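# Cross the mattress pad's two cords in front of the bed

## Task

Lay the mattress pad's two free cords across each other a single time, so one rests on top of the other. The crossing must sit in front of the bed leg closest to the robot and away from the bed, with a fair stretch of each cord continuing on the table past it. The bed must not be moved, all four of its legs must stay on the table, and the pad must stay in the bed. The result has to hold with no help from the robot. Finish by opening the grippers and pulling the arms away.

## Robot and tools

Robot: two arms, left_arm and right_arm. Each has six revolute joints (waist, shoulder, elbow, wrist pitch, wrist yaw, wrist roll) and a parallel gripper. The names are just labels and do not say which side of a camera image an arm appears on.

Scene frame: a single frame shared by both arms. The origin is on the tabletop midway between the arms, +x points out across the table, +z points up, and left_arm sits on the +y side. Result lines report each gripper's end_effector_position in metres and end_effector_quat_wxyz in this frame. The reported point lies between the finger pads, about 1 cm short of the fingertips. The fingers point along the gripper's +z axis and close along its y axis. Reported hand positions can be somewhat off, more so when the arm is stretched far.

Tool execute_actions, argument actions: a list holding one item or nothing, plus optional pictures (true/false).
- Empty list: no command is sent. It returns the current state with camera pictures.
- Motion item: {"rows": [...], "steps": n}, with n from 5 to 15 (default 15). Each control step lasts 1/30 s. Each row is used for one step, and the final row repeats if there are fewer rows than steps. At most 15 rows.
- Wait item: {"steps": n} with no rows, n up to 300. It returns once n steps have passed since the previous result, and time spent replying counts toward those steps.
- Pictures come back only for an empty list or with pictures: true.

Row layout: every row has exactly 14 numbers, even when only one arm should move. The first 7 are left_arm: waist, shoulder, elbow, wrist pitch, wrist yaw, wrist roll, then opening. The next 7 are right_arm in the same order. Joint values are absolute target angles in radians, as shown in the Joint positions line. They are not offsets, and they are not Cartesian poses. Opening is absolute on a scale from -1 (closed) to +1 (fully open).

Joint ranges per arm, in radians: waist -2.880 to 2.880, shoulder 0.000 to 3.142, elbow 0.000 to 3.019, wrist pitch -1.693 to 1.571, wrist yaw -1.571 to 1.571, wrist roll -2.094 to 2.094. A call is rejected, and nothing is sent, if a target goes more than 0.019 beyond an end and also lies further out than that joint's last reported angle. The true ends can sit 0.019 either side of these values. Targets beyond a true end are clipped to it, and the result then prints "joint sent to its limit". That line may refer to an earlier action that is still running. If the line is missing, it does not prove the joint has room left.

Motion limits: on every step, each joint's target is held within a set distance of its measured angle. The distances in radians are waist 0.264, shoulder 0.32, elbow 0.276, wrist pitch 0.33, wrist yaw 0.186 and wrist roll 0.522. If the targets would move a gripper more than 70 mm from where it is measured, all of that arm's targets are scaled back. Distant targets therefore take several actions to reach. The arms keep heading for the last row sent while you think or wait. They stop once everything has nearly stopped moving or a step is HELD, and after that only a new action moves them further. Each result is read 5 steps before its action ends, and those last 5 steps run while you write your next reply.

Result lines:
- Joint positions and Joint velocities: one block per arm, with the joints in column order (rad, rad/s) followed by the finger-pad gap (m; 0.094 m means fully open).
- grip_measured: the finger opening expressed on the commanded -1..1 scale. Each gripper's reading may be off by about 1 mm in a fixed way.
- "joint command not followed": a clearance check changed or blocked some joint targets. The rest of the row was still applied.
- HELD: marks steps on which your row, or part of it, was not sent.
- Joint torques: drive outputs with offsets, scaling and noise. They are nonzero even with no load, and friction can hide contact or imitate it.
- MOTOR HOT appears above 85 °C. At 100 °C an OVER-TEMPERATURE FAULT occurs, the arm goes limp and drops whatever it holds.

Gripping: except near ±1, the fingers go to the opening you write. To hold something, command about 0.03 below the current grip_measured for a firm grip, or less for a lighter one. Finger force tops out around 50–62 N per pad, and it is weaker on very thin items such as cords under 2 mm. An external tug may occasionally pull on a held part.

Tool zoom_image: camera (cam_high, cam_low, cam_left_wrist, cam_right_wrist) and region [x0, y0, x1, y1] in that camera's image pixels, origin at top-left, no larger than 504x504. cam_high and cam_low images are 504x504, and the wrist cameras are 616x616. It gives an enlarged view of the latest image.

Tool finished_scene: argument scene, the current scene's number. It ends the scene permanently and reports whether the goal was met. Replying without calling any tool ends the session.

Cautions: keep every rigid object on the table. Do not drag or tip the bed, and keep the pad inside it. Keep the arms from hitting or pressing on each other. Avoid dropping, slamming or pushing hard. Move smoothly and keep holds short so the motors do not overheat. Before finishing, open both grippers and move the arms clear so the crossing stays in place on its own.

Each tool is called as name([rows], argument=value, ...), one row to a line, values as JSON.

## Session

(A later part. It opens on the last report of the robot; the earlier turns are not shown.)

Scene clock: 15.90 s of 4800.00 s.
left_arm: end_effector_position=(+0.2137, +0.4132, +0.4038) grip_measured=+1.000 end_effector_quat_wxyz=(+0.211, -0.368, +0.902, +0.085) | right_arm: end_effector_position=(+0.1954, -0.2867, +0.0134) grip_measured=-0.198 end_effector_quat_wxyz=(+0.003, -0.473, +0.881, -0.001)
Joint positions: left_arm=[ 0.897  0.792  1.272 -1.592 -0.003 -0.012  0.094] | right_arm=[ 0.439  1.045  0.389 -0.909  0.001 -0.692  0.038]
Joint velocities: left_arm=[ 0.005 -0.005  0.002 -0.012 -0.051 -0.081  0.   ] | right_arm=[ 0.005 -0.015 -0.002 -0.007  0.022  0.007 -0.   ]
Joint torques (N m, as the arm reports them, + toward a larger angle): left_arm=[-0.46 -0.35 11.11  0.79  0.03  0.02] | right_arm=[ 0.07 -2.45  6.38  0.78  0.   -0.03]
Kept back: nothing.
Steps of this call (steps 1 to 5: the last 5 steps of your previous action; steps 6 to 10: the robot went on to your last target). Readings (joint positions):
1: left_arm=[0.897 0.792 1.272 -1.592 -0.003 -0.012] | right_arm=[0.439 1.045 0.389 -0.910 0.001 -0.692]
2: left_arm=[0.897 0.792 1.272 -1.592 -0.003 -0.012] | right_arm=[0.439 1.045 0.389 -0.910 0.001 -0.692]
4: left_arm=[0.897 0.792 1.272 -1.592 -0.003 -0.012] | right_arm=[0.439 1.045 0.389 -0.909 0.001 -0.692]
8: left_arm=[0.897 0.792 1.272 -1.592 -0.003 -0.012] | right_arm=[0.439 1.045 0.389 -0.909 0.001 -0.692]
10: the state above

A touch lower, then close.

execute_actions([
  {"rows":[[0.895,0.8,1.3,-1.6,0,0,1,0.435,1.065,0.376,-0.895,0,-0.7,-0.2],[0.895,0.8,1.3,-1.6,0,0,1,0.435,1.065,0.376,-0.895,0,-0.7,-0.2],[0.895,0.8,1.3,-1.6,0,0,1,0.435,1.065,0.376,-0.895,0,-0.7,-0.2],[0.895,0.8,1.3,-1.6,0,0,1,0.435,1.065,0.376,-0.895,0,-0.7,-0.2],[0.895,0.8,1.3,-1.6,0,0,1,0.435,1.065,0.376,-0.895,0,-0.7,-0.3],[0.895,0.8,1.3,-1.6,0,0,1,0.435,1.065,0.376,-0.895,0,-0.7,-0.45],[0.895,0.8,1.3,-1.6,0,0,1,0.435,1.065,0.376,-0.895,0,-0.7,-0.6],[0.895,0.8,1.3,-1.6,0,0,1,0.435,1.065,0.376,-0.895,0,-0.7,-0.72],[0.895,0.8,1.3,-1.6,0,0,1,0.435,1.065,0.376,-0.895,0,-0.7,-0.82],[0.895,0.8,1.3,-1.6,0,0,1,0.435,1.065,0.376,-0.895,0,-0.7,-0.88],[0.895,0.8,1.3,-1.6,0,0,1,0.435,1.065,0.376,-0.895,0,-0.7,-0.92],[0.895,0.8,1.3,-1.6,0,0,1,0.435,1.065,0.376,-0.895,0,-0.7,-0.96]],"steps":15},
])

execute_actions([
  {"steps":12},
], pictures=true)

Scene clock: 16.53 s of 4800.00 s.
left_arm: end_effector_position=(+0.2137, +0.4132, +0.4038) grip_measured=+1.000 end_effector_quat_wxyz=(+0.211, -0.368, +0.902, +0.085) | right_arm: end_effector_position=(+0.1955, -0.2867, +0.0116) grip_measured=-0.841 end_effector_quat_wxyz=(+0.000, -0.473, +0.881, -0.000)
Joint positions: left_arm=[ 0.897  0.792  1.272 -1.592 -0.003 -0.012  0.094] | right_arm=[ 0.439  1.056  0.389 -0.903  0.001 -0.692  0.007]
Joint velocities: left_arm=[ 0.005 -0.005  0.017 -0.017  0.022 -0.022  0.   ] | right_arm=[ 0.005  0.005 -0.012 -0.007 -0.051 -0.051 -0.076]
Joint torques (N m, as the arm reports them, + toward a larger angle): left_arm=[-0.42  0.15 11.21  0.67  0.03  0.05] | right_arm=[ 0.08 -2.35  6.25  0.76  0.   -0.03]
Steps of this call (steps 1 to 9: the robot went on to your last target; steps 10 to 19: the first 10 steps of this action). Readings (joint positions):
10: left_arm=[0.897 0.792 1.272 -1.592 -0.003 -0.012] | right_arm=[0.439 1.046 0.389 -0.908 0.001 -0.692]
11: left_arm=[0.897 0.792 1.272 -1.592 -0.003 -0.012] | right_arm=[0.439 1.048 0.389 -0.907 0.001 -0.692]
13: left_arm=[0.897 0.792 1.272 -1.592 -0.003 -0.012] | right_arm=[0.439 1.052 0.389 -0.904 0.001 -0.692]
17: left_arm=[0.897 0.792 1.272 -1.592 -0.003 -0.012] | right_arm=[0.439 1.056 0.389 -0.904 0.001 -0.692]
19: the state above

Scene clock: 16.93 s of 4800.00 s.
left_arm: end_effector_position=(+0.2137, +0.4132, +0.4038) grip_measured=+1.000 end_effector_quat_wxyz=(+0.211, -0.368, +0.902, +0.085) | right_arm: end_effector_position=(+0.1955, -0.2867, +0.0116) grip_measured=-0.947 end_effector_quat_wxyz=(+0.000, -0.473, +0.881, -0.000)
Joint positions: left_arm=[ 0.897  0.792  1.272 -1.592 -0.003 -0.012  0.094] | right_arm=[ 0.439  1.056  0.389 -0.903  0.001 -0.692  0.003]
Joint velocities: left_arm=[-0.005  0.005  0.002 -0.042 -0.007 -0.051  0.   ] | right_arm=[ 0.005 -0.024 -0.007  0.002 -0.051  0.022  0.   ]
Joint torques (N m, as the arm reports them, + toward a larger angle): left_arm=[-0.57 -0.16 11.18  0.69  0.04  0.05] | right_arm=[ 0.09 -2.1   6.32  0.76  0.   -0.03]
Kept back: nothing.
Steps of this call (steps 1 to 5: the last 5 steps of your previous action; steps 6 to 12: the robot went on to your last target). Readings (joint positions):
1: left_arm=[0.897 0.792 1.272 -1.592 -0.003 -0.012] | right_arm=[0.439 1.056 0.389 -0.903 0.001 -0.692]
2: left_arm=[0.897 0.792 1.272 -1.592 -0.003 -0.012] | right_arm=[0.439 1.056 0.389 -0.903 0.001 -0.692]
4: left_arm=[0.897 0.792 1.272 -1.592 -0.003 -0.012] | right_arm=[0.439 1.056 0.389 -0.903 0.001 -0.692]
8: left_arm=[0.897 0.792 1.272 -1.592 -0.003 -0.012] | right_arm=[0.439 1.056 0.389 -0.903 0.001 -0.692]
12: the state above

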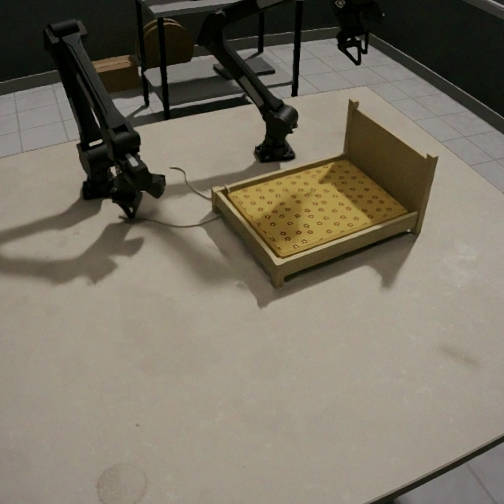

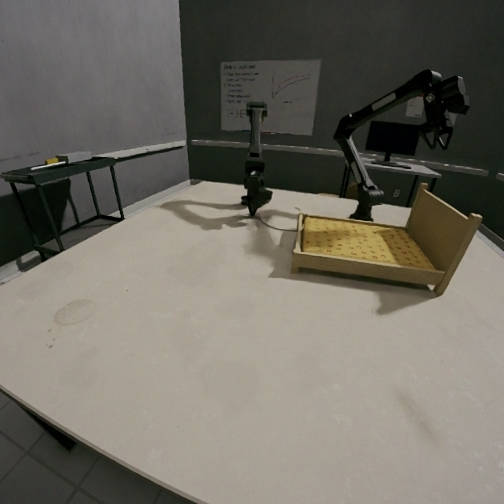

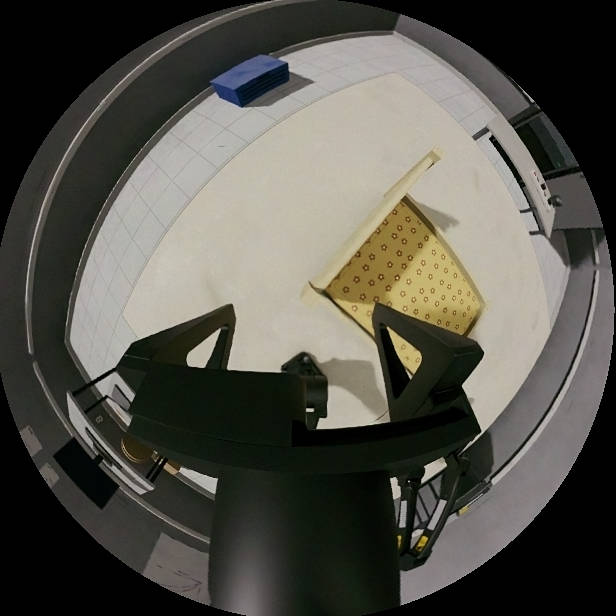

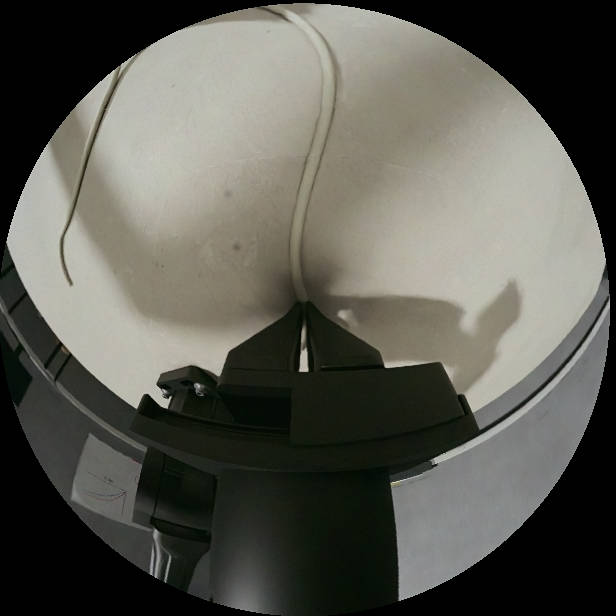

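execute_actions([
  {"rows":[[0.85,0.8,1.3,-1.6,0,0,1,0.435,1.06,0.39,-0.9,0,-0.7,-0.98],[0.8,0.8,1.3,-1.6,0,0,1,0.435,1.05,0.41,-0.92,0,-0.7,-0.98],[0.75,0.8,1.3,-1.6,0,0,1,0.44,1.04,0.43,-0.95,0,-0.7,-0.98],[0.7,0.8,1.3,-1.6,0,0,1,0.46,1.03,0.45,-0.98,0,-0.66,-0.98],[0.65,0.8,1.3,-1.6,0,0,1,0.49,1.02,0.47,-1.01,0,-0.6,-0.98],[0.6,0.8,1.3,-1.6,0,0,1,0.52,1.01,0.49,-1.04,0,-0.54,-0.98],[0.55,0.8,1.3,-1.6,0,0,1,0.55,1.0,0.505,-1.07,0,-0.48,-0.98],[0.5,0.8,1.3,-1.6,0,0,1,0.58,0.995,0.52,-1.09,0,-0.42,-0.98],[0.45,0.8,1.3,-1.6,0,0,1,0.61,0.99,0.535,-1.11,0,-0.36,-0.98],[0.4,0.8,1.3,-1.6,0,0,1,0.64,0.99,0.55,-1.13,0,-0.3,-0.98],[0.35,0.8,1.3,-1.6,0,0,1,0.67,0.99,0.56,-1.14,0,-0.24,-0.98],[0.3,0.8,1.3,-1.6,0,0,1,0.70,0.99,0.57,-1.15,0,-0.18,-0.98],[0.25,0.8,1.3,-1.6,0,0,1,0.73,0.99,0.58,-1.16,0,-0.12,-0.98],[0.22,0.8,1.3,-1.6,0,0,1,0.76,0.99,0.59,-1.17,0,-0.06,-0.98],[0.2,0.8,1.3,-1.6,0,0,1,0.79,0.99,0.6,-1.17,0,0.0,-0.98]],"steps":15},
])

execute_actions([
  {"rows":[[0.2,0.8,1.3,-1.6,0,0,1,0.82,0.99,0.6,-1.17,0,0.06,-0.98],[0.2,0.8,1.3,-1.6,0,0,1,0.85,0.99,0.6,-1.17,0,0.12,-0.98],[0.2,0.8,1.3,-1.6,0,0,1,0.88,0.99,0.6,-1.17,0,0.18,-0.98],[0.2,0.8,1.3,-1.6,0,0,1,0.91,0.99,0.6,-1.17,0,0.24,-0.98],[0.2,0.8,1.3,-1.6,0,0,1,0.94,0.99,0.6,-1.17,0,0.3,-0.98],[0.2,0.8,1.3,-1.6,0,0,1,0.97,0.99,0.6,-1.17,0,0.36,-0.98],[0.2,0.8,1.3,-1.6,0,0,1,1.0,0.99,0.6,-1.17,0,0.42,-0.98],[0.2,0.8,1.3,-1.6,0,0,1,1.03,0.99,0.6,-1.17,0,0.48,-0.98],[0.2,0.8,1.3,-1.6,0,0,1,1.06,0.99,0.6,-1.17,0,0.54,-0.98],[0.2,0.8,1.3,-1.6,0,0,1,1.09,0.99,0.6,-1.17,0,0.6,-0.98],[0.2,0.8,1.3,-1.6,0,0,1,1.12,0.99,0.6,-1.17,0,0.66,-0.98],[0.2,0.8,1.3,-1.6,0,0,1,1.15,0.99,0.6,-1.17,0,0.72,-0.98],[0.2,0.8,1.3,-1.6,0,0,1,1.17,0.99,0.6,-1.17,0,0.78,-0.98],[0.2,0.8,1.3,-1.6,0,0,1,1.19,0.99,0.6,-1.17,0,0.84,-0.98],[0.2,0.8,1.3,-1.6,0,0,1,1.19,0.99,0.6,-1.17,0,0.9,-0.98]],"steps":15},
])

execute_actions([
  {"steps":20},
], pictures=true)

Scene clock: 17.97 s of 4800.00 s.
left_arm: end_effector_position=(+0.2681, +0.3274, +0.4033) grip_measured=+1.000 end_effector_quat_wxyz=(+0.223, -0.179, +0.957, +0.040) | right_arm: end_effector_position=(+0.1822, -0.2634, +0.0440) grip_measured=-0.978 end_effector_quat_wxyz=(-0.026, -0.450, +0.892, +0.000)
Joint positions: left_arm=[ 0.492  0.795  1.272 -1.592 -0.002 -0.012  0.094] | right_arm=[ 0.577  1.006  0.463 -1.081  0.001 -0.503  0.001]
Joint velocities: left_arm=[-1.529  0.024 -0.007  0.002 -0.066 -0.022  0.   ] | right_arm=[ 0.991 -0.2    0.452 -0.657 -0.037  1.223  0.001]
Joint torques (N m, as the arm reports them, + toward a larger angle): left_arm=[-1.3  -0.4  11.14  0.82 -0.05  0.04] | right_arm=[ 1.02 -2.86 12.96  0.1  -0.01  0.09]
Steps of this call (steps 1 to 15: the robot went on to your last target; steps 16 to 21: nothing new was sent; steps 22 to 31: the first 10 steps of this action). Readings (joint positions):
22: left_arm=[0.894 0.792 1.272 -1.592 -0.003 -0.012] | right_arm=[0.439 1.056 0.389 -0.903 0.001 -0.692]
23: left_arm=[0.882 0.792 1.272 -1.592 -0.003 -0.012] | right_arm=[0.439 1.055 0.389 -0.905 0.001 -0.693]
25: left_arm=[0.816 0.792 1.272 -1.592 -0.003 -0.012] | right_arm=[0.440 1.045 0.404 -0.931 0.001 -0.689]
29: left_arm=[0.599 0.794 1.272 -1.592 -0.002 -0.012] | right_arm=[0.511 1.020 0.436 -1.033 0.001 -0.588]
31: the state above

Scene clock: 18.47 s of 4800.00 s.
left_arm: end_effector_position=(+0.2838, +0.2533, +0.4031) grip_measured=+1.000 end_effector_quat_wxyz=(+0.226, -0.033, +0.974, +0.005) | right_arm: end_effector_position=(+0.1435, -0.1780, +0.0785) grip_measured=-0.979 end_effector_quat_wxyz=(-0.010, -0.272, +0.962, -0.007)
Joint positions: left_arm=[ 0.193  0.795  1.272 -1.592  0.    -0.01   0.094] | right_arm=[ 1.033  0.994  0.559 -1.161  0.     0.337  0.001]
Joint velocities: left_arm=[-0.015  0.015  0.002  0.002  0.022  0.081  0.   ] | right_arm=[ 0.855  0.005 -0.002 -0.032  0.007  1.736  0.   ]
Joint torques (N m, as the arm reports them, + toward a larger angle): left_arm=[ 0.25 -0.38 11.19  0.75 -0.13 -0.01] | right_arm=[ 0.36 -3.86 11.89 -0.06  0.13  0.05]
Steps of this call (steps 1 to 5: the last 5 steps of your previous action; steps 6 to 15: the first 10 steps of this action). Readings (joint positions):
6: left_arm=[0.221 0.795 1.272 -1.592 -0.000 -0.011] | right_arm=[0.762 0.994 0.546 -1.153 0.001 -0.189]
7: left_arm=[0.202 0.795 1.272 -1.592 0.000 -0.011] | right_arm=[0.792 0.994 0.554 -1.155 0.001 -0.132]
9: left_arm=[0.193 0.795 1.272 -1.592 0.000 -0.010] | right_arm=[0.852 0.994 0.559 -1.158 0.001 -0.017]
13: left_arm=[0.193 0.795 1.272 -1.592 0.000 -0.010] | right_arm=[0.972 0.994 0.559 -1.161 0.000 0.219]
15: the state above

Scene clock: 19.13 s of 4800.00 s.
left_arm: end_effector_position=(+0.2838, +0.2533, +0.4031) grip_measured=+1.000 end_effector_quat_wxyz=(+0.226, -0.033, +0.974, +0.005) | right_arm: end_effector_position=(+0.1152, -0.1588, +0.0785) grip_measured=-0.979 end_effector_quat_wxyz=(-0.007, -0.082, +0.997, -0.011)
Joint positions: left_arm=[ 0.193  0.795  1.272 -1.592  0.    -0.01   0.094] | right_arm=[ 1.193  0.994  0.559 -1.162 -0.     0.883  0.001]
Joint velocities: left_arm=[ 0.005 -0.015 -0.002 -0.007  0.007 -0.007  0.   ] | right_arm=[-0.005 -0.024 -0.007 -0.012 -0.051  0.022  0.001]
Joint torques (N m, as the arm reports them, + toward a larger angle): left_arm=[ 0.01 -0.65 11.17  0.8  -0.14  0.01] | right_arm=[ 0.16 -3.37 11.8  -0.12  0.18  0.1 ]
Kept back: nothing.
Steps of this call (steps 1 to 5: the last 5 steps of your previous action; steps 6 to 20: the robot went on to your last target). Readings (joint positions):
1: left_arm=[0.193 0.795 1.272 -1.592 0.000 -0.010] | right_arm=[1.063 0.994 0.559 -1.161 0.000 0.397]
2: left_arm=[0.193 0.795 1.272 -1.592 0.000 -0.010] | right_arm=[1.093 0.994 0.559 -1.161 0.000 0.457]
4: left_arm=[0.193 0.795 1.272 -1.592 0.000 -0.010] | right_arm=[1.148 0.994 0.559 -1.161 0.000 0.576]
8: left_arm=[0.193 0.795 1.272 -1.592 0.000 -0.010] | right_arm=[1.193 0.994 0.559 -1.161 -0.000 0.761]
20: the state above

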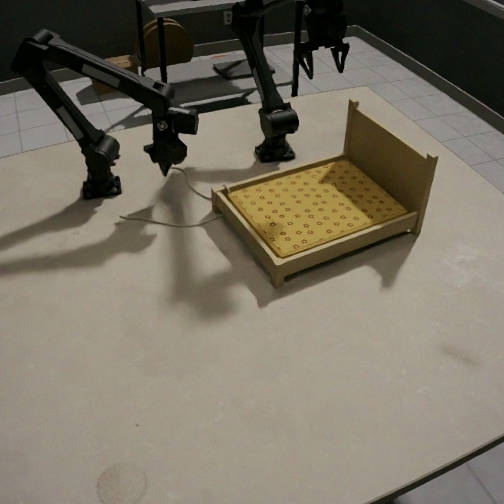

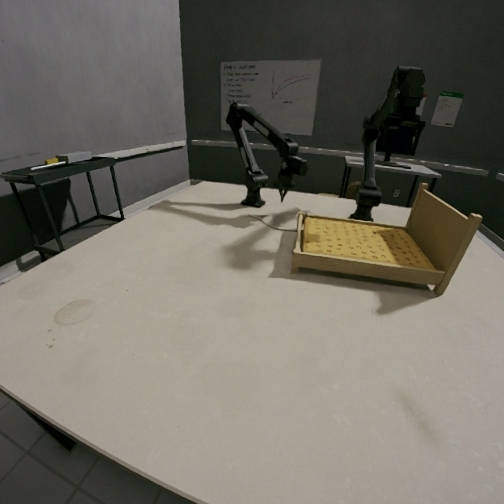

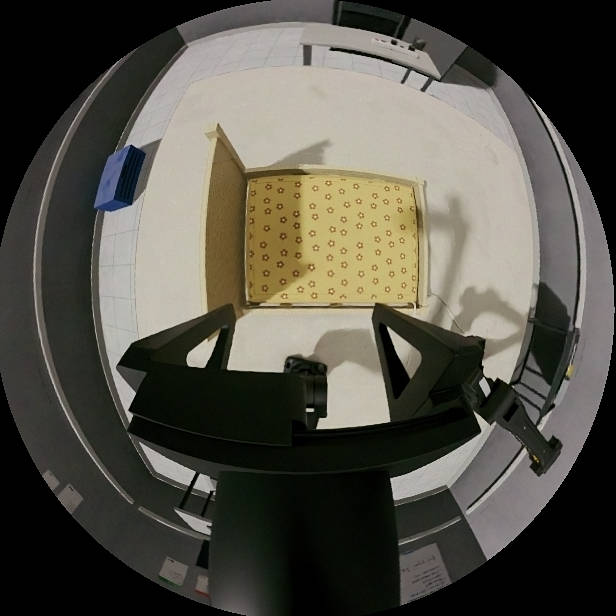

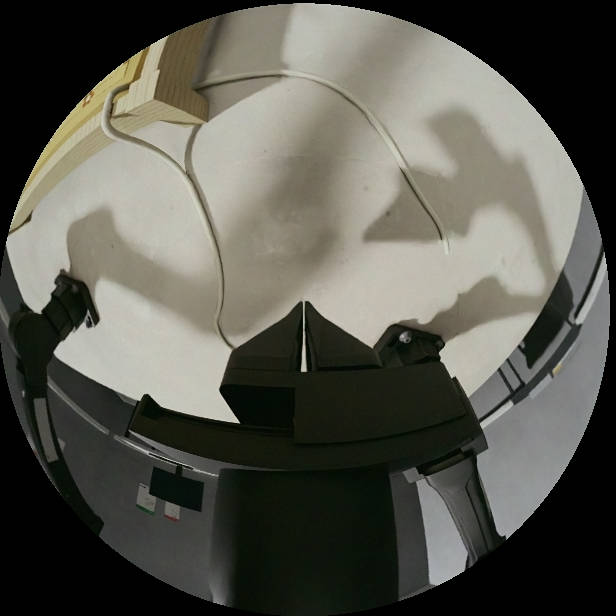

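execute_actions([
  {"rows":[[0.2,0.8,1.3,-1.6,0,0,1,1.1,0.99,0.56,-1.15,0,0.6,-0.3],[0.2,0.8,1.3,-1.6,0,0,1,1.0,0.99,0.56,-1.15,0,0.3,-0.3],[0.2,0.8,1.3,-1.6,0,0,1,0.9,0.99,0.56,-1.15,0,0.0,-0.3],[0.2,0.8,1.3,-1.6,0,0,1,0.8,0.99,0.55,-1.14,0,-0.3,-0.3],[0.2,0.8,1.3,-1.6,0,0,1,0.72,0.99,0.54,-1.13,0,-0.7,-0.3],[0.2,0.8,1.3,-1.6,0,0,1,0.65,0.99,0.53,-1.12,0,-0.7,-0.3],[0.2,0.8,1.3,-1.6,0,0,1,0.59,0.99,0.52,-1.1,0,-0.7,-0.3],[0.2,0.8,1.3,-1.6,0,0,1,0.54,0.99,0.5,-1.08,0,-0.7,-0.3],[0.2,0.8,1.3,-1.6,0,0,1,0.5,0.99,0.48,-1.06,0,-0.7,-0.3],[0.2,0.8,1.3,-1.6,0,0,1,0.47,1.0,0.46,-1.04,0,-0.7,-0.3],[0.2,0.8,1.3,-1.6,0,0,1,0.45,1.0,0.45,-1.02,0,-0.7,-0.3],[0.2,0.8,1.3,-1.6,0,0,1,0.435,1.0,0.44,-1.01,0,-0.7,-0.3]],"steps":15},
])

execute_actions([
  {"steps":20},
])

execute_actions([
  {"rows":[[0.2,0.8,1.3,-1.6,0,0,1,0.435,1.01,0.43,-0.99,0,-0.7,-0.3],[0.2,0.8,1.3,-1.6,0,0,1,0.435,1.02,0.42,-0.97,0,-0.7,-0.3],[0.2,0.8,1.3,-1.6,0,0,1,0.435,1.03,0.41,-0.95,0,-0.7,-0.3],[0.2,0.8,1.3,-1.6,0,0,1,0.435,1.04,0.40,-0.93,0,-0.7,-0.3],[0.2,0.8,1.3,-1.6,0,0,1,0.435,1.05,0.39,-0.91,0,-0.7,-0.3],[0.2,0.8,1.3,-1.6,0,0,1,0.435,1.06,0.38,-0.89,0,-0.7,-0.3],[0.2,0.8,1.3,-1.6,0,0,1,0.435,1.07,0.372,-0.88,0,-0.7,-0.3],[0.2,0.8,1.3,-1.6,0,0,1,0.435,1.075,0.366,-0.87,0,-0.7,-0.3]],"steps":15},
])

execute_actions([
  {"steps":12},
], pictures=true)

Scene clock: 19.87 s of 4800.00 s.
left_arm: end_effector_position=(+0.2838, +0.2533, +0.4031) grip_measured=+1.000 end_effector_quat_wxyz=(+0.226, -0.033, +0.974, +0.005) | right_arm: end_effector_position=(+0.2138, -0.2630, +0.0670) grip_measured=-0.302 end_effector_quat_wxyz=(+0.014, -0.194, +0.981, +0.001)
Joint positions: left_arm=[ 0.193  0.795  1.272 -1.592  0.    -0.01   0.094] | right_arm=[ 0.519  0.993  0.526 -1.076  0.003 -0.016  0.033]
Joint velocities: left_arm=[ 0.005 -0.005 -0.007 -0.042 -0.051 -0.037  0.   ] | right_arm=[-1.529 -0.015 -0.476  0.549 -0.007 -2.762  0.001]
Joint torques (N m, as the arm reports them, + toward a larger angle): left_arm=[ 0.03 -0.66 11.18  0.74 -0.13  0.03] | right_arm=[ 4.77 -2.27  5.56  0.14  0.   -0.03]
Steps of this call (steps 1 to 12: the robot went on to your last target; steps 13 to 22: the first 10 steps of this action). Readings (joint positions):
13: left_arm=[0.193 0.795 1.272 -1.592 0.000 -0.010] | right_arm=[1.186 0.994 0.559 -1.162 -0.002 0.852]
14: left_arm=[0.193 0.795 1.272 -1.592 0.000 -0.010] | right_arm=[1.157 0.994 0.559 -1.161 -0.005 0.765]
16: left_arm=[0.193 0.795 1.272 -1.592 0.000 -0.010] | right_arm=[1.019 0.994 0.559 -1.155 -0.006 0.567]
20: left_arm=[0.193 0.795 1.272 -1.592 0.000 -0.010] | right_arm=[0.653 0.994 0.552 -1.112 -0.000 0.178]
22: the state above

Scene clock: 20.53 s of 4800.00 s.
left_arm: end_effector_position=(+0.2838, +0.2533, +0.4031) grip_measured=+1.000 end_effector_quat_wxyz=(+0.226, -0.033, +0.974, +0.005) | right_arm: end_effector_position=(+0.1999, -0.2879, +0.0397) grip_measured=-0.302 end_effector_quat_wxyz=(+0.001, -0.464, +0.886, -0.001)
Joint positions: left_arm=[ 0.193  0.795  1.272 -1.592  0.    -0.01   0.094] | right_arm=[ 0.428  0.994  0.445 -1.019  0.002 -0.683  0.033]
Joint velocities: left_arm=[ 0.005  0.005  0.002 -0.012 -0.022  0.022  0.   ] | right_arm=[-0.015 -0.005 -0.007 -0.022 -0.066 -0.022 -0.   ]
Joint torques (N m, as the arm reports them, + toward a larger angle): left_arm=[-0.09 -0.05 11.15  0.68 -0.12  0.02] | right_arm=[ 1.1  -2.09  7.74  0.79 -0.06 -0.04]
Kept back: nothing.
Steps of this call (steps 1 to 5: the last 5 steps of your previous action; steps 6 to 20: the robot went on to your last target). Readings (joint positions):
1: left_arm=[0.193 0.795 1.272 -1.592 0.000 -0.010] | right_arm=[0.477 0.993 0.507 -1.058 0.003 -0.112]
2: left_arm=[0.193 0.795 1.272 -1.592 0.000 -0.010] | right_arm=[0.448 0.993 0.487 -1.043 0.003 -0.209]
4: left_arm=[0.193 0.795 1.272 -1.592 0.000 -0.010] | right_arm=[0.427 0.994 0.456 -1.029 0.003 -0.380]
8: left_arm=[0.193 0.795 1.272 -1.592 0.000 -0.010] | right_arm=[0.428 0.994 0.445 -1.023 0.002 -0.565]
20: the state above

Scene clock: 20.87 s of 4800.00 s.
left_arm: end_effector_position=(+0.2838, +0.2533, +0.4031) grip_measured=+1.000 end_effector_quat_wxyz=(+0.226, -0.033, +0.974, +0.005) | right_arm: end_effector_position=(+0.1963, -0.2889, +0.0085) grip_measured=-0.301 end_effector_quat_wxyz=(+0.000, -0.468, +0.884, -0.001)
Joint positions: left_arm=[ 0.193  0.795  1.272 -1.592  0.    -0.01   0.094] | right_arm=[ 0.428  1.065  0.384 -0.889  0.002 -0.691  0.033]
Joint velocities: left_arm=[-0.024 -0.005 -0.012 -0.017  0.007  0.051  0.   ] | right_arm=[-0.015 -0.024 -0.007  0.125 -0.007  0.007 -0.001]
Joint torques (N m, as the arm reports them, + toward a larger angle): left_arm=[-0.25 -0.44 11.13  0.73 -0.12  0.01] | right_arm=[ 1.07 -1.96  5.86  1.12 -0.05 -0.03]
Steps of this call (steps 1 to 10: the first 10 steps of this action). Readings (joint positions):
1: left_arm=[0.193 0.795 1.272 -1.592 0.000 -0.010] | right_arm=[0.428 0.994 0.445 -1.016 0.002 -0.685]
2: left_arm=[0.193 0.795 1.272 -1.592 0.000 -0.010] | right_arm=[0.428 0.996 0.443 -1.006 0.002 -0.686]
4: left_arm=[0.193 0.795 1.272 -1.592 0.000 -0.010] | right_arm=[0.428 1.006 0.435 -0.973 0.002 -0.688]
8: left_arm=[0.193 0.795 1.272 -1.592 0.000 -0.010] | right_arm=[0.428 1.048 0.398 -0.903 0.002 -0.690]
10: the state above

Scene clock: 21.27 s of 4800.00 s.
left_arm: end_effector_position=(+0.2838, +0.2533, +0.4031) grip_measured=+1.000 end_effector_quat_wxyz=(+0.226, -0.033, +0.974, +0.005) | right_arm: end_effector_position=(+0.1986, -0.2882, +0.0088) grip_measured=-0.301 end_effector_quat_wxyz=(+0.005, -0.468, +0.883, -0.002)
Joint positions: left_arm=[ 0.193  0.795  1.272 -1.592  0.    -0.01   0.094] | right_arm=[ 0.428  1.064  0.385 -0.88   0.002 -0.693  0.033]
Joint velocities: left_arm=[-0.005 -0.005 -0.007  0.017  0.022  0.037  0.   ] | right_arm=[-0.015 -0.005  0.002 -0.022  0.051  0.022  0.   ]
Joint torques (N m, as the arm reports them, + toward a larger angle): left_arm=[-0.46 -0.35 11.2   0.68 -0.1   0.  ] | right_arm=[ 1.11 -2.1   5.82  0.88 -0.04 -0.02]
Kept back: nothing.
Steps of this call (steps 1 to 5: the last 5 steps of your previous action; steps 6 to 12: the robot went on to your last target). Readings (joint positions):
1: left_arm=[0.193 0.795 1.272 -1.592 0.000 -0.010] | right_arm=[0.428 1.065 0.385 -0.881 0.002 -0.691]
2: left_arm=[0.193 0.795 1.272 -1.592 0.000 -0.010] | right_arm=[0.428 1.064 0.385 -0.880 0.002 -0.692]
4: left_arm=[0.193 0.795 1.272 -1.592 0.000 -0.010] | right_arm=[0.428 1.064 0.385 -0.880 0.002 -0.692]
8: left_arm=[0.193 0.795 1.272 -1.592 0.000 -0.010] | right_arm=[0.428 1.064 0.385 -0.880 0.002 -0.693]
12: the state above

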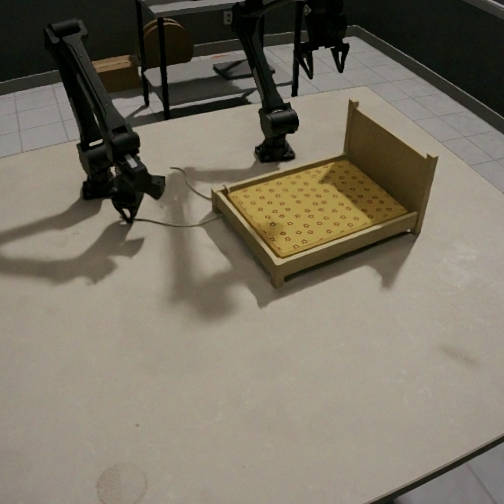

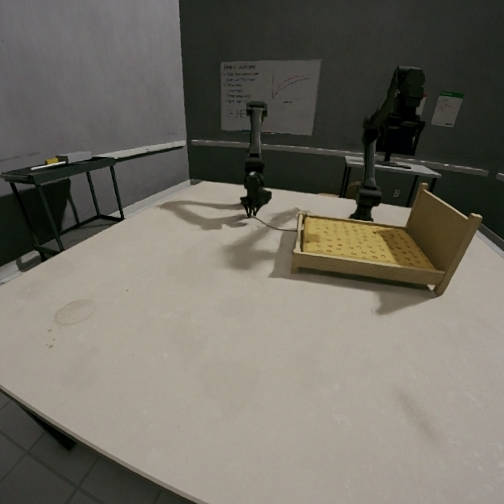

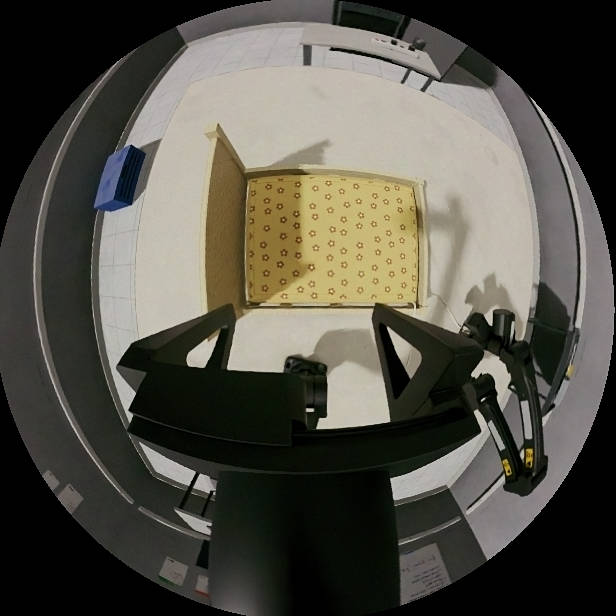

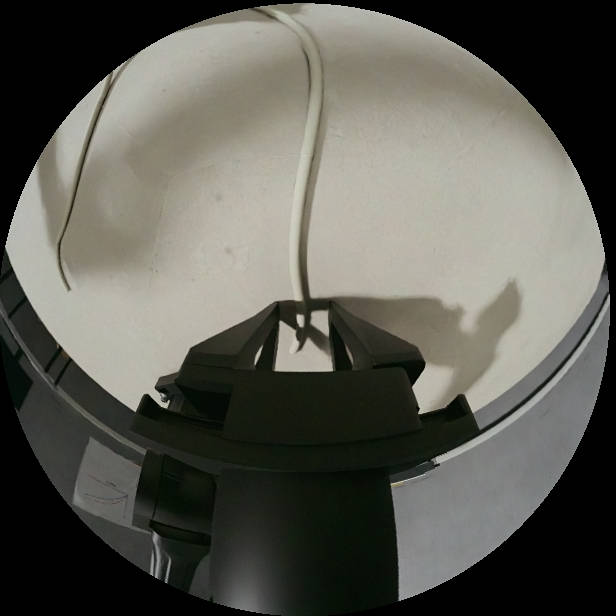

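Touching the table now (z≈0.0085). Close.

execute_actions([
  {"rows":[[0.2,0.8,1.3,-1.6,0,0,1,0.435,1.07,0.372,-0.88,0,-0.7,-0.42],[0.2,0.8,1.3,-1.6,0,0,1,0.435,1.07,0.372,-0.88,0,-0.7,-0.54],[0.2,0.8,1.3,-1.6,0,0,1,0.435,1.07,0.372,-0.88,0,-0.7,-0.66],[0.2,0.8,1.3,-1.6,0,0,1,0.435,1.07,0.372,-0.88,0,-0.7,-0.76],[0.2,0.8,1.3,-1.6,0,0,1,0.435,1.07,0.372,-0.88,0,-0.7,-0.83],[0.2,0.8,1.3,-1.6,0,0,1,0.435,1.07,0.372,-0.88,0,-0.7,-0.87],[0.2,0.8,1.3,-1.6,0,0,1,0.435,1.07,0.372,-0.88,0,-0.7,-0.9],[0.2,0.8,1.3,-1.6,0,0,1,0.435,1.07,0.372,-0.88,0,-0.7,-0.93],[0.2,0.8,1.3,-1.6,0,0,1,0.435,1.07,0.372,-0.88,0,-0.7,-0.95]],"steps":15},
])

execute_actions([
  {"steps":8},
])

Scene clock: 21.80 s of 4800.00 s.
left_arm: end_effector_position=(+0.2838, +0.2533, +0.4031) grip_measured=+1.000 end_effector_quat_wxyz=(+0.226, -0.033, +0.974, +0.005) | right_arm: end_effector_position=(+0.1983, -0.2876, +0.0088) grip_measured=-0.935 end_effector_quat_wxyz=(+0.005, -0.469, +0.883, -0.001)
Joint positions: left_arm=[ 0.193  0.795  1.272 -1.592  0.    -0.01   0.094] | right_arm=[ 0.428  1.064  0.385 -0.881 -0.001 -0.693  0.003]
Joint velocities: left_arm=[-0.005 -0.024 -0.027 -0.007  0.022  0.051  0.   ] | right_arm=[ 0.005 -0.005 -0.002  0.002 -0.066 -0.066 -0.002]
Joint torques (N m, as the arm reports them, + toward a larger angle): left_arm=[-0.06 -0.56 11.1   0.77 -0.12  0.01] | right_arm=[ 1.02 -2.44  6.32  0.41  0.09 -0.02]
Steps of this call (steps 1 to 6: the robot went on to your last target; steps 7 to 16: the first 10 steps of this action). Readings (joint positions):
7: left_arm=[0.193 0.795 1.272 -1.592 0.000 -0.010] | right_arm=[0.428 1.064 0.385 -0.880 -0.001 -0.693]
8: left_arm=[0.193 0.795 1.272 -1.592 0.000 -0.010] | right_arm=[0.428 1.064 0.385 -0.881 -0.001 -0.693]
10: left_arm=[0.193 0.795 1.272 -1.592 0.000 -0.010] | right_arm=[0.428 1.064 0.385 -0.881 -0.001 -0.693]
14: left_arm=[0.193 0.795 1.272 -1.592 0.000 -0.010] | right_arm=[0.428 1.064 0.385 -0.881 -0.001 -0.693]
16: the state above

Scene clock: 22.07 s of 4800.00 s.
left_arm: end_effector_position=(+0.2838, +0.2533, +0.4031) grip_measured=+1.000 end_effector_quat_wxyz=(+0.226, -0.033, +0.974, +0.005) | right_arm: end_effector_position=(+0.1983, -0.2876, +0.0088) grip_measured=-0.935 end_effector_quat_wxyz=(+0.005, -0.469, +0.883, -0.001)
Joint positions: left_arm=[ 0.193  0.795  1.272 -1.592  0.    -0.01   0.094] | right_arm=[ 0.428  1.064  0.385 -0.881 -0.001 -0.693  0.003]
Joint velocities: left_arm=[-0.005 -0.005 -0.002  0.007 -0.051  0.007  0.   ] | right_arm=[-0.015 -0.015 -0.002  0.002  0.037  0.037 -0.   ]
Joint torques (N m, as the arm reports them, + toward a larger angle): left_arm=[ 0.2   0.01 11.19  0.65 -0.11  0.02] | right_arm=[ 1.02 -2.43  6.32  0.39  0.09 -0.02]
Kept back: nothing.
Steps of this call (steps 1 to 5: the last 5 steps of your previous action; steps 6 to 8: the robot went on to your last target). Readings (joint positions):
1: left_arm=[0.193 0.795 1.272 -1.592 0.000 -0.010] | right_arm=[0.428 1.064 0.385 -0.881 -0.001 -0.693]
2: left_arm=[0.193 0.795 1.272 -1.592 0.000 -0.010] | right_arm=[0.428 1.064 0.385 -0.881 -0.001 -0.693]
4: left_arm=[0.193 0.795 1.272 -1.592 0.000 -0.010] | right_arm=[0.428 1.064 0.385 -0.881 -0.001 -0.693]
8: the state above

execute_actions([
  {"rows":[[0.2,0.8,1.3,-1.6,0,0,1,0.435,1.06,0.39,-0.89,0,-0.7,-0.965],[0.2,0.8,1.3,-1.6,0,0,1,0.435,1.06,0.41,-0.9,0,-0.7,-0.965],[0.2,0.8,1.3,-1.6,0,0,1,0.435,1.05,0.43,-0.91,0,-0.7,-0.965],[0.2,0.8,1.3,-1.6,0,0,1,0.44,1.045,0.445,-0.925,0,-0.7,-0.965],[0.2,0.8,1.3,-1.6,0,0,1,0.45,1.04,0.46,-0.94,0,-0.68,-0.965],[0.2,0.8,1.3,-1.6,0,0,1,0.46,1.035,0.475,-0.96,0,-0.66,-0.965],[0.2,0.8,1.3,-1.6,0,0,1,0.48,1.03,0.49,-0.98,0,-0.62,-0.965],[0.2,0.8,1.3,-1.6,0,0,1,0.5,1.025,0.505,-1.0,0,-0.58,-0.965],[0.2,0.8,1.3,-1.6,0,0,1,0.52,1.02,0.52,-1.02,0,-0.54,-0.965],[0.2,0.8,1.3,-1.6,0,0,1,0.54,1.015,0.535,-1.04,0,-0.5,-0.965],[0.2,0.8,1.3,-1.6,0,0,1,0.56,1.01,0.55,-1.06,0,-0.46,-0.965],[0.2,0.8,1.3,-1.6,0,0,1,0.58,1.005,0.565,-1.08,0,-0.42,-0.965],[0.2,0.8,1.3,-1.6,0,0,1,0.6,1.0,0.58,-1.1,0,-0.38,-0.965]],"steps":15},
])

execute_actions([
  {"steps":10},
], pictures=true)

Scene clock: 22.67 s of 4800.00 s.
left_arm: end_effector_position=(+0.2838, +0.2533, +0.4031) grip_measured=+1.000 end_effector_quat_wxyz=(+0.226, -0.033, +0.974, +0.005) | right_arm: end_effector_position=(+0.1979, -0.2743, +0.0325) grip_measured=-0.947 end_effector_quat_wxyz=(-0.008, -0.464, +0.886, +0.001)
Joint positions: left_arm=[ 0.193  0.795  1.272 -1.592  0.    -0.01   0.094] | right_arm=[ 0.493  1.037  0.446 -0.996 -0.001 -0.618  0.003]
Joint velocities: left_arm=[-0.005 -0.005  0.002 -0.007 -0.022 -0.022  0.   ] | right_arm=[ 0.62  -0.19   0.51  -0.569 -0.022  0.696  0.   ]
Joint torques (N m, as the arm reports them, + toward a larger angle): left_arm=[ 0.04 -0.14 11.15  0.8  -0.11  0.  ] | right_arm=[ 1.34 -3.8  12.59  0.3   0.03  0.12]
Steps of this call (steps 1 to 8: the robot went on to your last target; steps 9 to 18: the first 10 steps of this action). Readings (joint positions):
9: left_arm=[0.193 0.795 1.272 -1.592 0.000 -0.010] | right_arm=[0.428 1.064 0.385 -0.881 -0.001 -0.693]
10: left_arm=[0.193 0.795 1.272 -1.592 0.000 -0.010] | right_arm=[0.428 1.063 0.385 -0.882 -0.001 -0.693]
12: left_arm=[0.193 0.795 1.272 -1.592 0.000 -0.010] | right_arm=[0.429 1.061 0.386 -0.895 -0.001 -0.693]
16: left_arm=[0.193 0.795 1.272 -1.592 0.000 -0.010] | right_arm=[0.456 1.048 0.415 -0.958 -0.001 -0.663]
18: the state above

Scene clock: 23.00 s of 4800.00 s.
left_arm: end_effector_position=(+0.2838, +0.2533, +0.4031) grip_measured=+1.000 end_effector_quat_wxyz=(+0.226, -0.033, +0.974, +0.005) | right_arm: end_effector_position=(+0.2099, -0.2443, +0.0723) grip_measured=-0.947 end_effector_quat_wxyz=(+0.013, -0.423, +0.906, +0.001)
Joint positions: left_arm=[ 0.193  0.795  1.272 -1.592  0.    -0.01   0.094] | right_arm=[ 0.601  1.     0.545 -1.09  -0.001 -0.417  0.003]
Joint velocities: left_arm=[0.005 0.005 0.002 0.002 0.037 0.066 0.   ] | right_arm=[-0.024 -0.005 -0.002 -0.081 -0.022  0.286 -0.001]
Joint torques (N m, as the arm reports them, + toward a larger angle): left_arm=[-0.04 -0.03 11.2   0.72 -0.12 -0.01] | right_arm=[ 0.28 -3.4  11.38  0.28  0.06  0.1 ]
Kept back: nothing.
Steps of this call (steps 1 to 5: the last 5 steps of your previous action; steps 6 to 10: the robot went on to your last target). Readings (joint positions):
1: left_arm=[0.193 0.795 1.272 -1.592 0.000 -0.010] | right_arm=[0.514 1.031 0.464 -1.014 -0.001 -0.590]
2: left_arm=[0.193 0.795 1.272 -1.592 0.000 -0.010] | right_arm=[0.536 1.025 0.482 -1.033 -0.001 -0.560]
4: left_arm=[0.193 0.795 1.272 -1.592 0.000 -0.010] | right_arm=[0.577 1.013 0.517 -1.068 -0.001 -0.500]
8: left_arm=[0.193 0.795 1.272 -1.592 0.000 -0.010] | right_arm=[0.601 1.000 0.545 -1.086 -0.001 -0.434]
10: the state above

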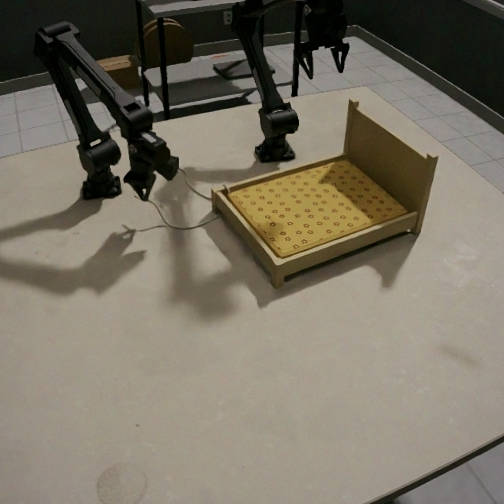

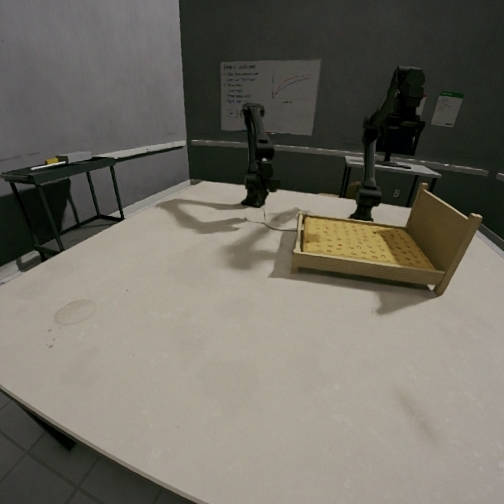

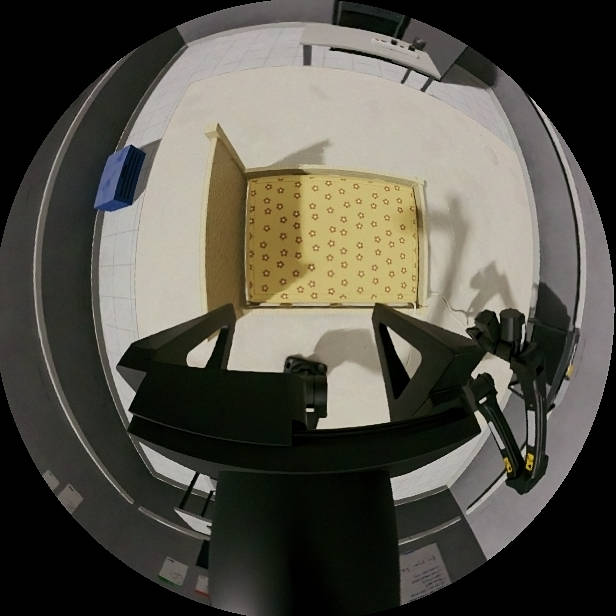

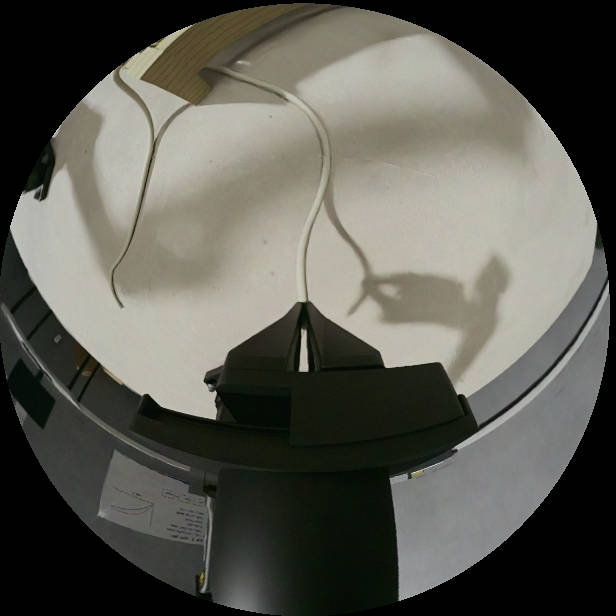

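execute_actions([
  {"rows":[[0.2,0.8,1.3,-1.6,0,0,1,0.62,1.0,0.585,-1.105,0,-0.33,-0.965],[0.2,0.8,1.3,-1.6,0,0,1,0.645,1.0,0.59,-1.11,0,-0.28,-0.965],[0.2,0.8,1.3,-1.6,0,0,1,0.67,1.0,0.595,-1.115,0,-0.23,-0.965],[0.2,0.8,1.3,-1.6,0,0,1,0.695,1.0,0.6,-1.12,0,-0.18,-0.965],[0.2,0.8,1.3,-1.6,0,0,1,0.72,1.0,0.6,-1.125,0,-0.13,-0.965],[0.2,0.8,1.3,-1.6,0,0,1,0.745,1.0,0.6,-1.13,0,-0.08,-0.965],[0.2,0.8,1.3,-1.6,0,0,1,0.77,1.0,0.6,-1.135,0,-0.03,-0.965],[0.2,0.8,1.3,-1.6,0,0,1,0.795,1.0,0.6,-1.14,0,0.02,-0.965],[0.2,0.8,1.3,-1.6,0,0,1,0.82,1.0,0.6,-1.14,0,0.07,-0.965],[0.2,0.8,1.3,-1.6,0,0,1,0.845,1.0,0.6,-1.14,0,0.12,-0.965],[0.2,0.8,1.3,-1.6,0,0,1,0.87,1.0,0.6,-1.14,0,0.17,-0.965],[0.2,0.8,1.3,-1.6,0,0,1,0.895,1.0,0.6,-1.14,0,0.22,-0.965],[0.2,0.8,1.3,-1.6,0,0,1,0.92,1.0,0.6,-1.14,0,0.27,-0.965],[0.2,0.8,1.3,-1.6,0,0,1,0.945,1.0,0.6,-1.14,0,0.32,-0.965],[0.2,0.8,1.3,-1.6,0,0,1,0.97,1.0,0.6,-1.14,0,0.38,-0.965]],"steps":15},
])

execute_actions([
  {"rows":[[0.2,0.8,1.3,-1.6,0,0,1,0.995,1.0,0.6,-1.14,0,0.44,-0.965],[0.2,0.8,1.3,-1.6,0,0,1,1.02,1.0,0.6,-1.14,0,0.5,-0.965],[0.2,0.8,1.3,-1.6,0,0,1,1.045,1.0,0.6,-1.14,0,0.56,-0.965],[0.2,0.8,1.3,-1.6,0,0,1,1.07,1.0,0.6,-1.14,0,0.62,-0.965],[0.2,0.8,1.3,-1.6,0,0,1,1.095,1.0,0.6,-1.14,0,0.68,-0.965],[0.2,0.8,1.3,-1.6,0,0,1,1.12,1.0,0.6,-1.14,0,0.74,-0.965],[0.2,0.8,1.3,-1.6,0,0,1,1.145,1.0,0.6,-1.14,0,0.8,-0.965],[0.2,0.8,1.3,-1.6,0,0,1,1.17,1.0,0.6,-1.14,0,0.86,-0.965],[0.2,0.8,1.3,-1.6,0,0,1,1.195,1.0,0.6,-1.14,0,0.92,-0.965],[0.2,0.8,1.3,-1.6,0,0,1,1.22,1.0,0.6,-1.14,0,0.98,-0.965],[0.2,0.8,1.3,-1.6,0,0,1,1.245,1.0,0.6,-1.14,0,1.04,-0.965],[0.2,0.8,1.3,-1.6,0,0,1,1.27,1.0,0.6,-1.14,0,1.1,-0.965],[0.2,0.8,1.3,-1.6,0,0,1,1.29,1.0,0.6,-1.14,0,1.15,-0.965],[0.2,0.8,1.3,-1.6,0,0,1,1.3,1.0,0.6,-1.14,0,1.2,-0.965]],"steps":15},
])

execute_actions([
  {"steps":15},
], pictures=true)

Scene clock: 24.07 s of 4800.00 s.
left_arm: end_effector_position=(+0.2838, +0.2533, +0.4031) grip_measured=+1.000 end_effector_quat_wxyz=(+0.226, -0.033, +0.974, +0.005) | right_arm: end_effector_position=(+0.1796, -0.2130, +0.0722) grip_measured=-0.947 end_effector_quat_wxyz=(-0.006, -0.357, +0.934, -0.002)
Joint positions: left_arm=[ 0.193  0.795  1.272 -1.592  0.    -0.01   0.094] | right_arm=[ 0.797  1.     0.545 -1.129  0.    -0.079  0.003]
Joint velocities: left_arm=[-0.015 -0.015  0.017  0.012  0.022 -0.022  0.   ] | right_arm=[ 0.767 -0.005 -0.002 -0.061  0.007  1.267 -0.001]
Joint torques (N m, as the arm reports them, + toward a larger angle): left_arm=[-0.11 -0.53 11.18  0.74 -0.12  0.  ] | right_arm=[ 0.69 -3.11 12.95 -0.12  0.09  0.11]
Steps of this call (steps 1 to 22: the robot went on to your last target; steps 23 to 32: the first 10 steps of this action). Readings (joint positions):
23: left_arm=[0.193 0.795 1.272 -1.592 0.000 -0.010] | right_arm=[0.602 1.000 0.545 -1.093 -0.001 -0.381]
24: left_arm=[0.193 0.795 1.272 -1.592 0.000 -0.010] | right_arm=[0.606 1.000 0.545 -1.096 -0.000 -0.365]
26: left_arm=[0.193 0.795 1.272 -1.592 0.000 -0.010] | right_arm=[0.636 1.000 0.545 -1.103 0.000 -0.314]
30: left_arm=[0.193 0.795 1.272 -1.592 0.000 -0.010] | right_arm=[0.743 1.000 0.545 -1.122 0.000 -0.166]
32: the state above

Scene clock: 24.57 s of 4800.00 s.
left_arm: end_effector_position=(+0.2838, +0.2533, +0.4031) grip_measured=+1.000 end_effector_quat_wxyz=(+0.226, -0.033, +0.974, +0.005) | right_arm: end_effector_position=(+0.1200, -0.1602, +0.0722) grip_measured=-0.947 end_effector_quat_wxyz=(-0.005, -0.152, +0.988, -0.006)
Joint positions: left_arm=[ 0.193  0.795  1.272 -1.592  0.    -0.01   0.094] | right_arm=[ 1.171  1.     0.545 -1.132  0.     0.72   0.003]
Joint velocities: left_arm=[-0.005  0.015 -0.012  0.017 -0.007 -0.007  0.   ] | right_arm=[ 0.737 -0.015  0.002  0.012  0.007  1.707  0.   ]
Joint torques (N m, as the arm reports them, + toward a larger angle): left_arm=[-0.39 -0.49 11.12  0.67 -0.12  0.  ] | right_arm=[ 0.87 -3.09 12.95 -0.17  0.17  0.1 ]
Steps of this call (steps 1 to 5: the last 5 steps of your previous action; steps 6 to 15: the first 10 steps of this action). Readings (joint positions):
6: left_arm=[0.193 0.795 1.272 -1.592 0.000 -0.010] | right_arm=[0.945 1.000 0.545 -1.132 0.000 0.208]
7: left_arm=[0.193 0.795 1.272 -1.592 0.000 -0.010] | right_arm=[0.971 1.000 0.545 -1.132 0.000 0.262]
9: left_arm=[0.193 0.795 1.272 -1.592 0.000 -0.010] | right_arm=[1.021 1.000 0.545 -1.132 0.000 0.372]
13: left_arm=[0.193 0.795 1.272 -1.592 0.000 -0.010] | right_arm=[1.121 1.000 0.545 -1.132 0.000 0.602]
15: the state above

Scene clock: 25.07 s of 4800.00 s.
left_arm: end_effector_position=(+0.2838, +0.2533, +0.4031) grip_measured=+1.000 end_effector_quat_wxyz=(+0.226, -0.033, +0.974, +0.005) | right_arm: end_effector_position=(+0.0952, -0.1473, +0.0722) grip_measured=-0.947 end_effector_quat_wxyz=(-0.003, +0.008, +1.000, -0.007)
Joint positions: left_arm=[ 0.193  0.795  1.272 -1.592  0.    -0.01   0.094] | right_arm=[ 1.302  1.     0.545 -1.132 -0.     1.172  0.003]
Joint velocities: left_arm=[ 0.005  0.005  0.002 -0.012 -0.051 -0.037  0.   ] | right_arm=[-0.005  0.005  0.007 -0.012  0.007  0.154 -0.001]
Joint torques (N m, as the arm reports them, + toward a larger angle): left_arm=[-0.06 -0.34 11.12  0.71 -0.12  0.01] | right_arm=[ 0.27 -3.07 12.88 -0.15  0.19  0.12]
Kept back: nothing.
Steps of this call (steps 1 to 5: the last 5 steps of your previous action; steps 6 to 15: the robot went on to your last target). Readings (joint positions):
1: left_arm=[0.193 0.795 1.272 -1.592 0.000 -0.010] | right_arm=[1.196 1.000 0.545 -1.132 0.000 0.779]
2: left_arm=[0.193 0.795 1.272 -1.592 0.000 -0.010] | right_arm=[1.221 1.000 0.545 -1.132 0.000 0.838]
4: left_arm=[0.193 0.795 1.272 -1.592 0.000 -0.010] | right_arm=[1.268 1.000 0.545 -1.132 0.000 0.952]
8: left_arm=[0.193 0.795 1.272 -1.592 0.000 -0.010] | right_arm=[1.302 1.000 0.545 -1.132 -0.000 1.094]
15: the state above

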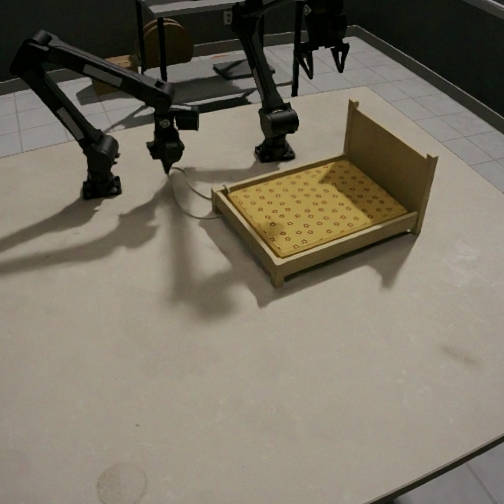

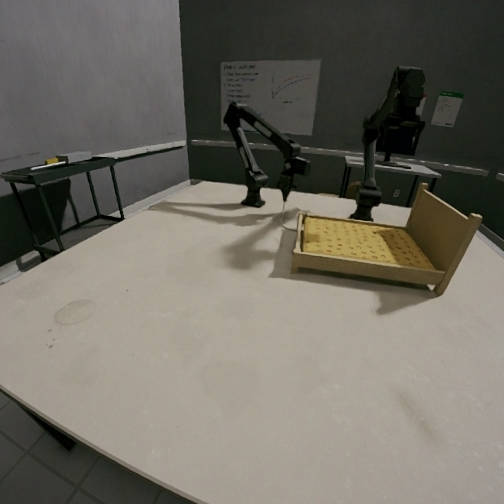

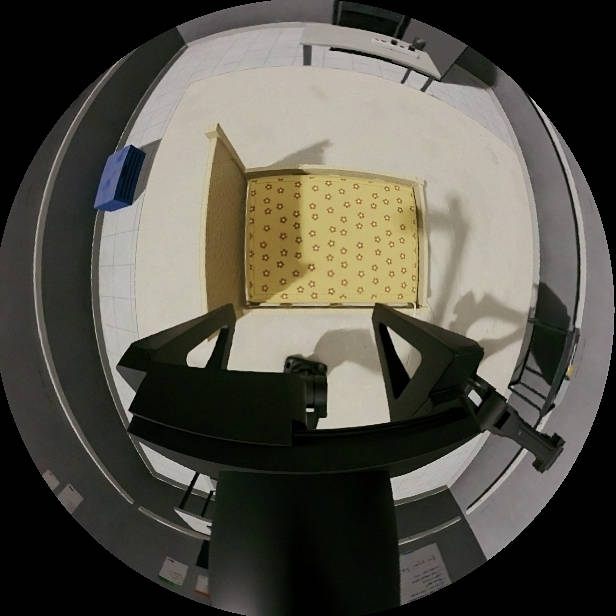

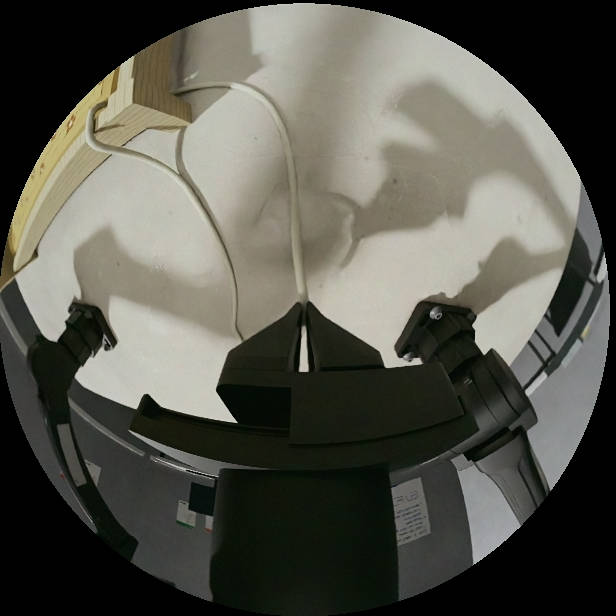

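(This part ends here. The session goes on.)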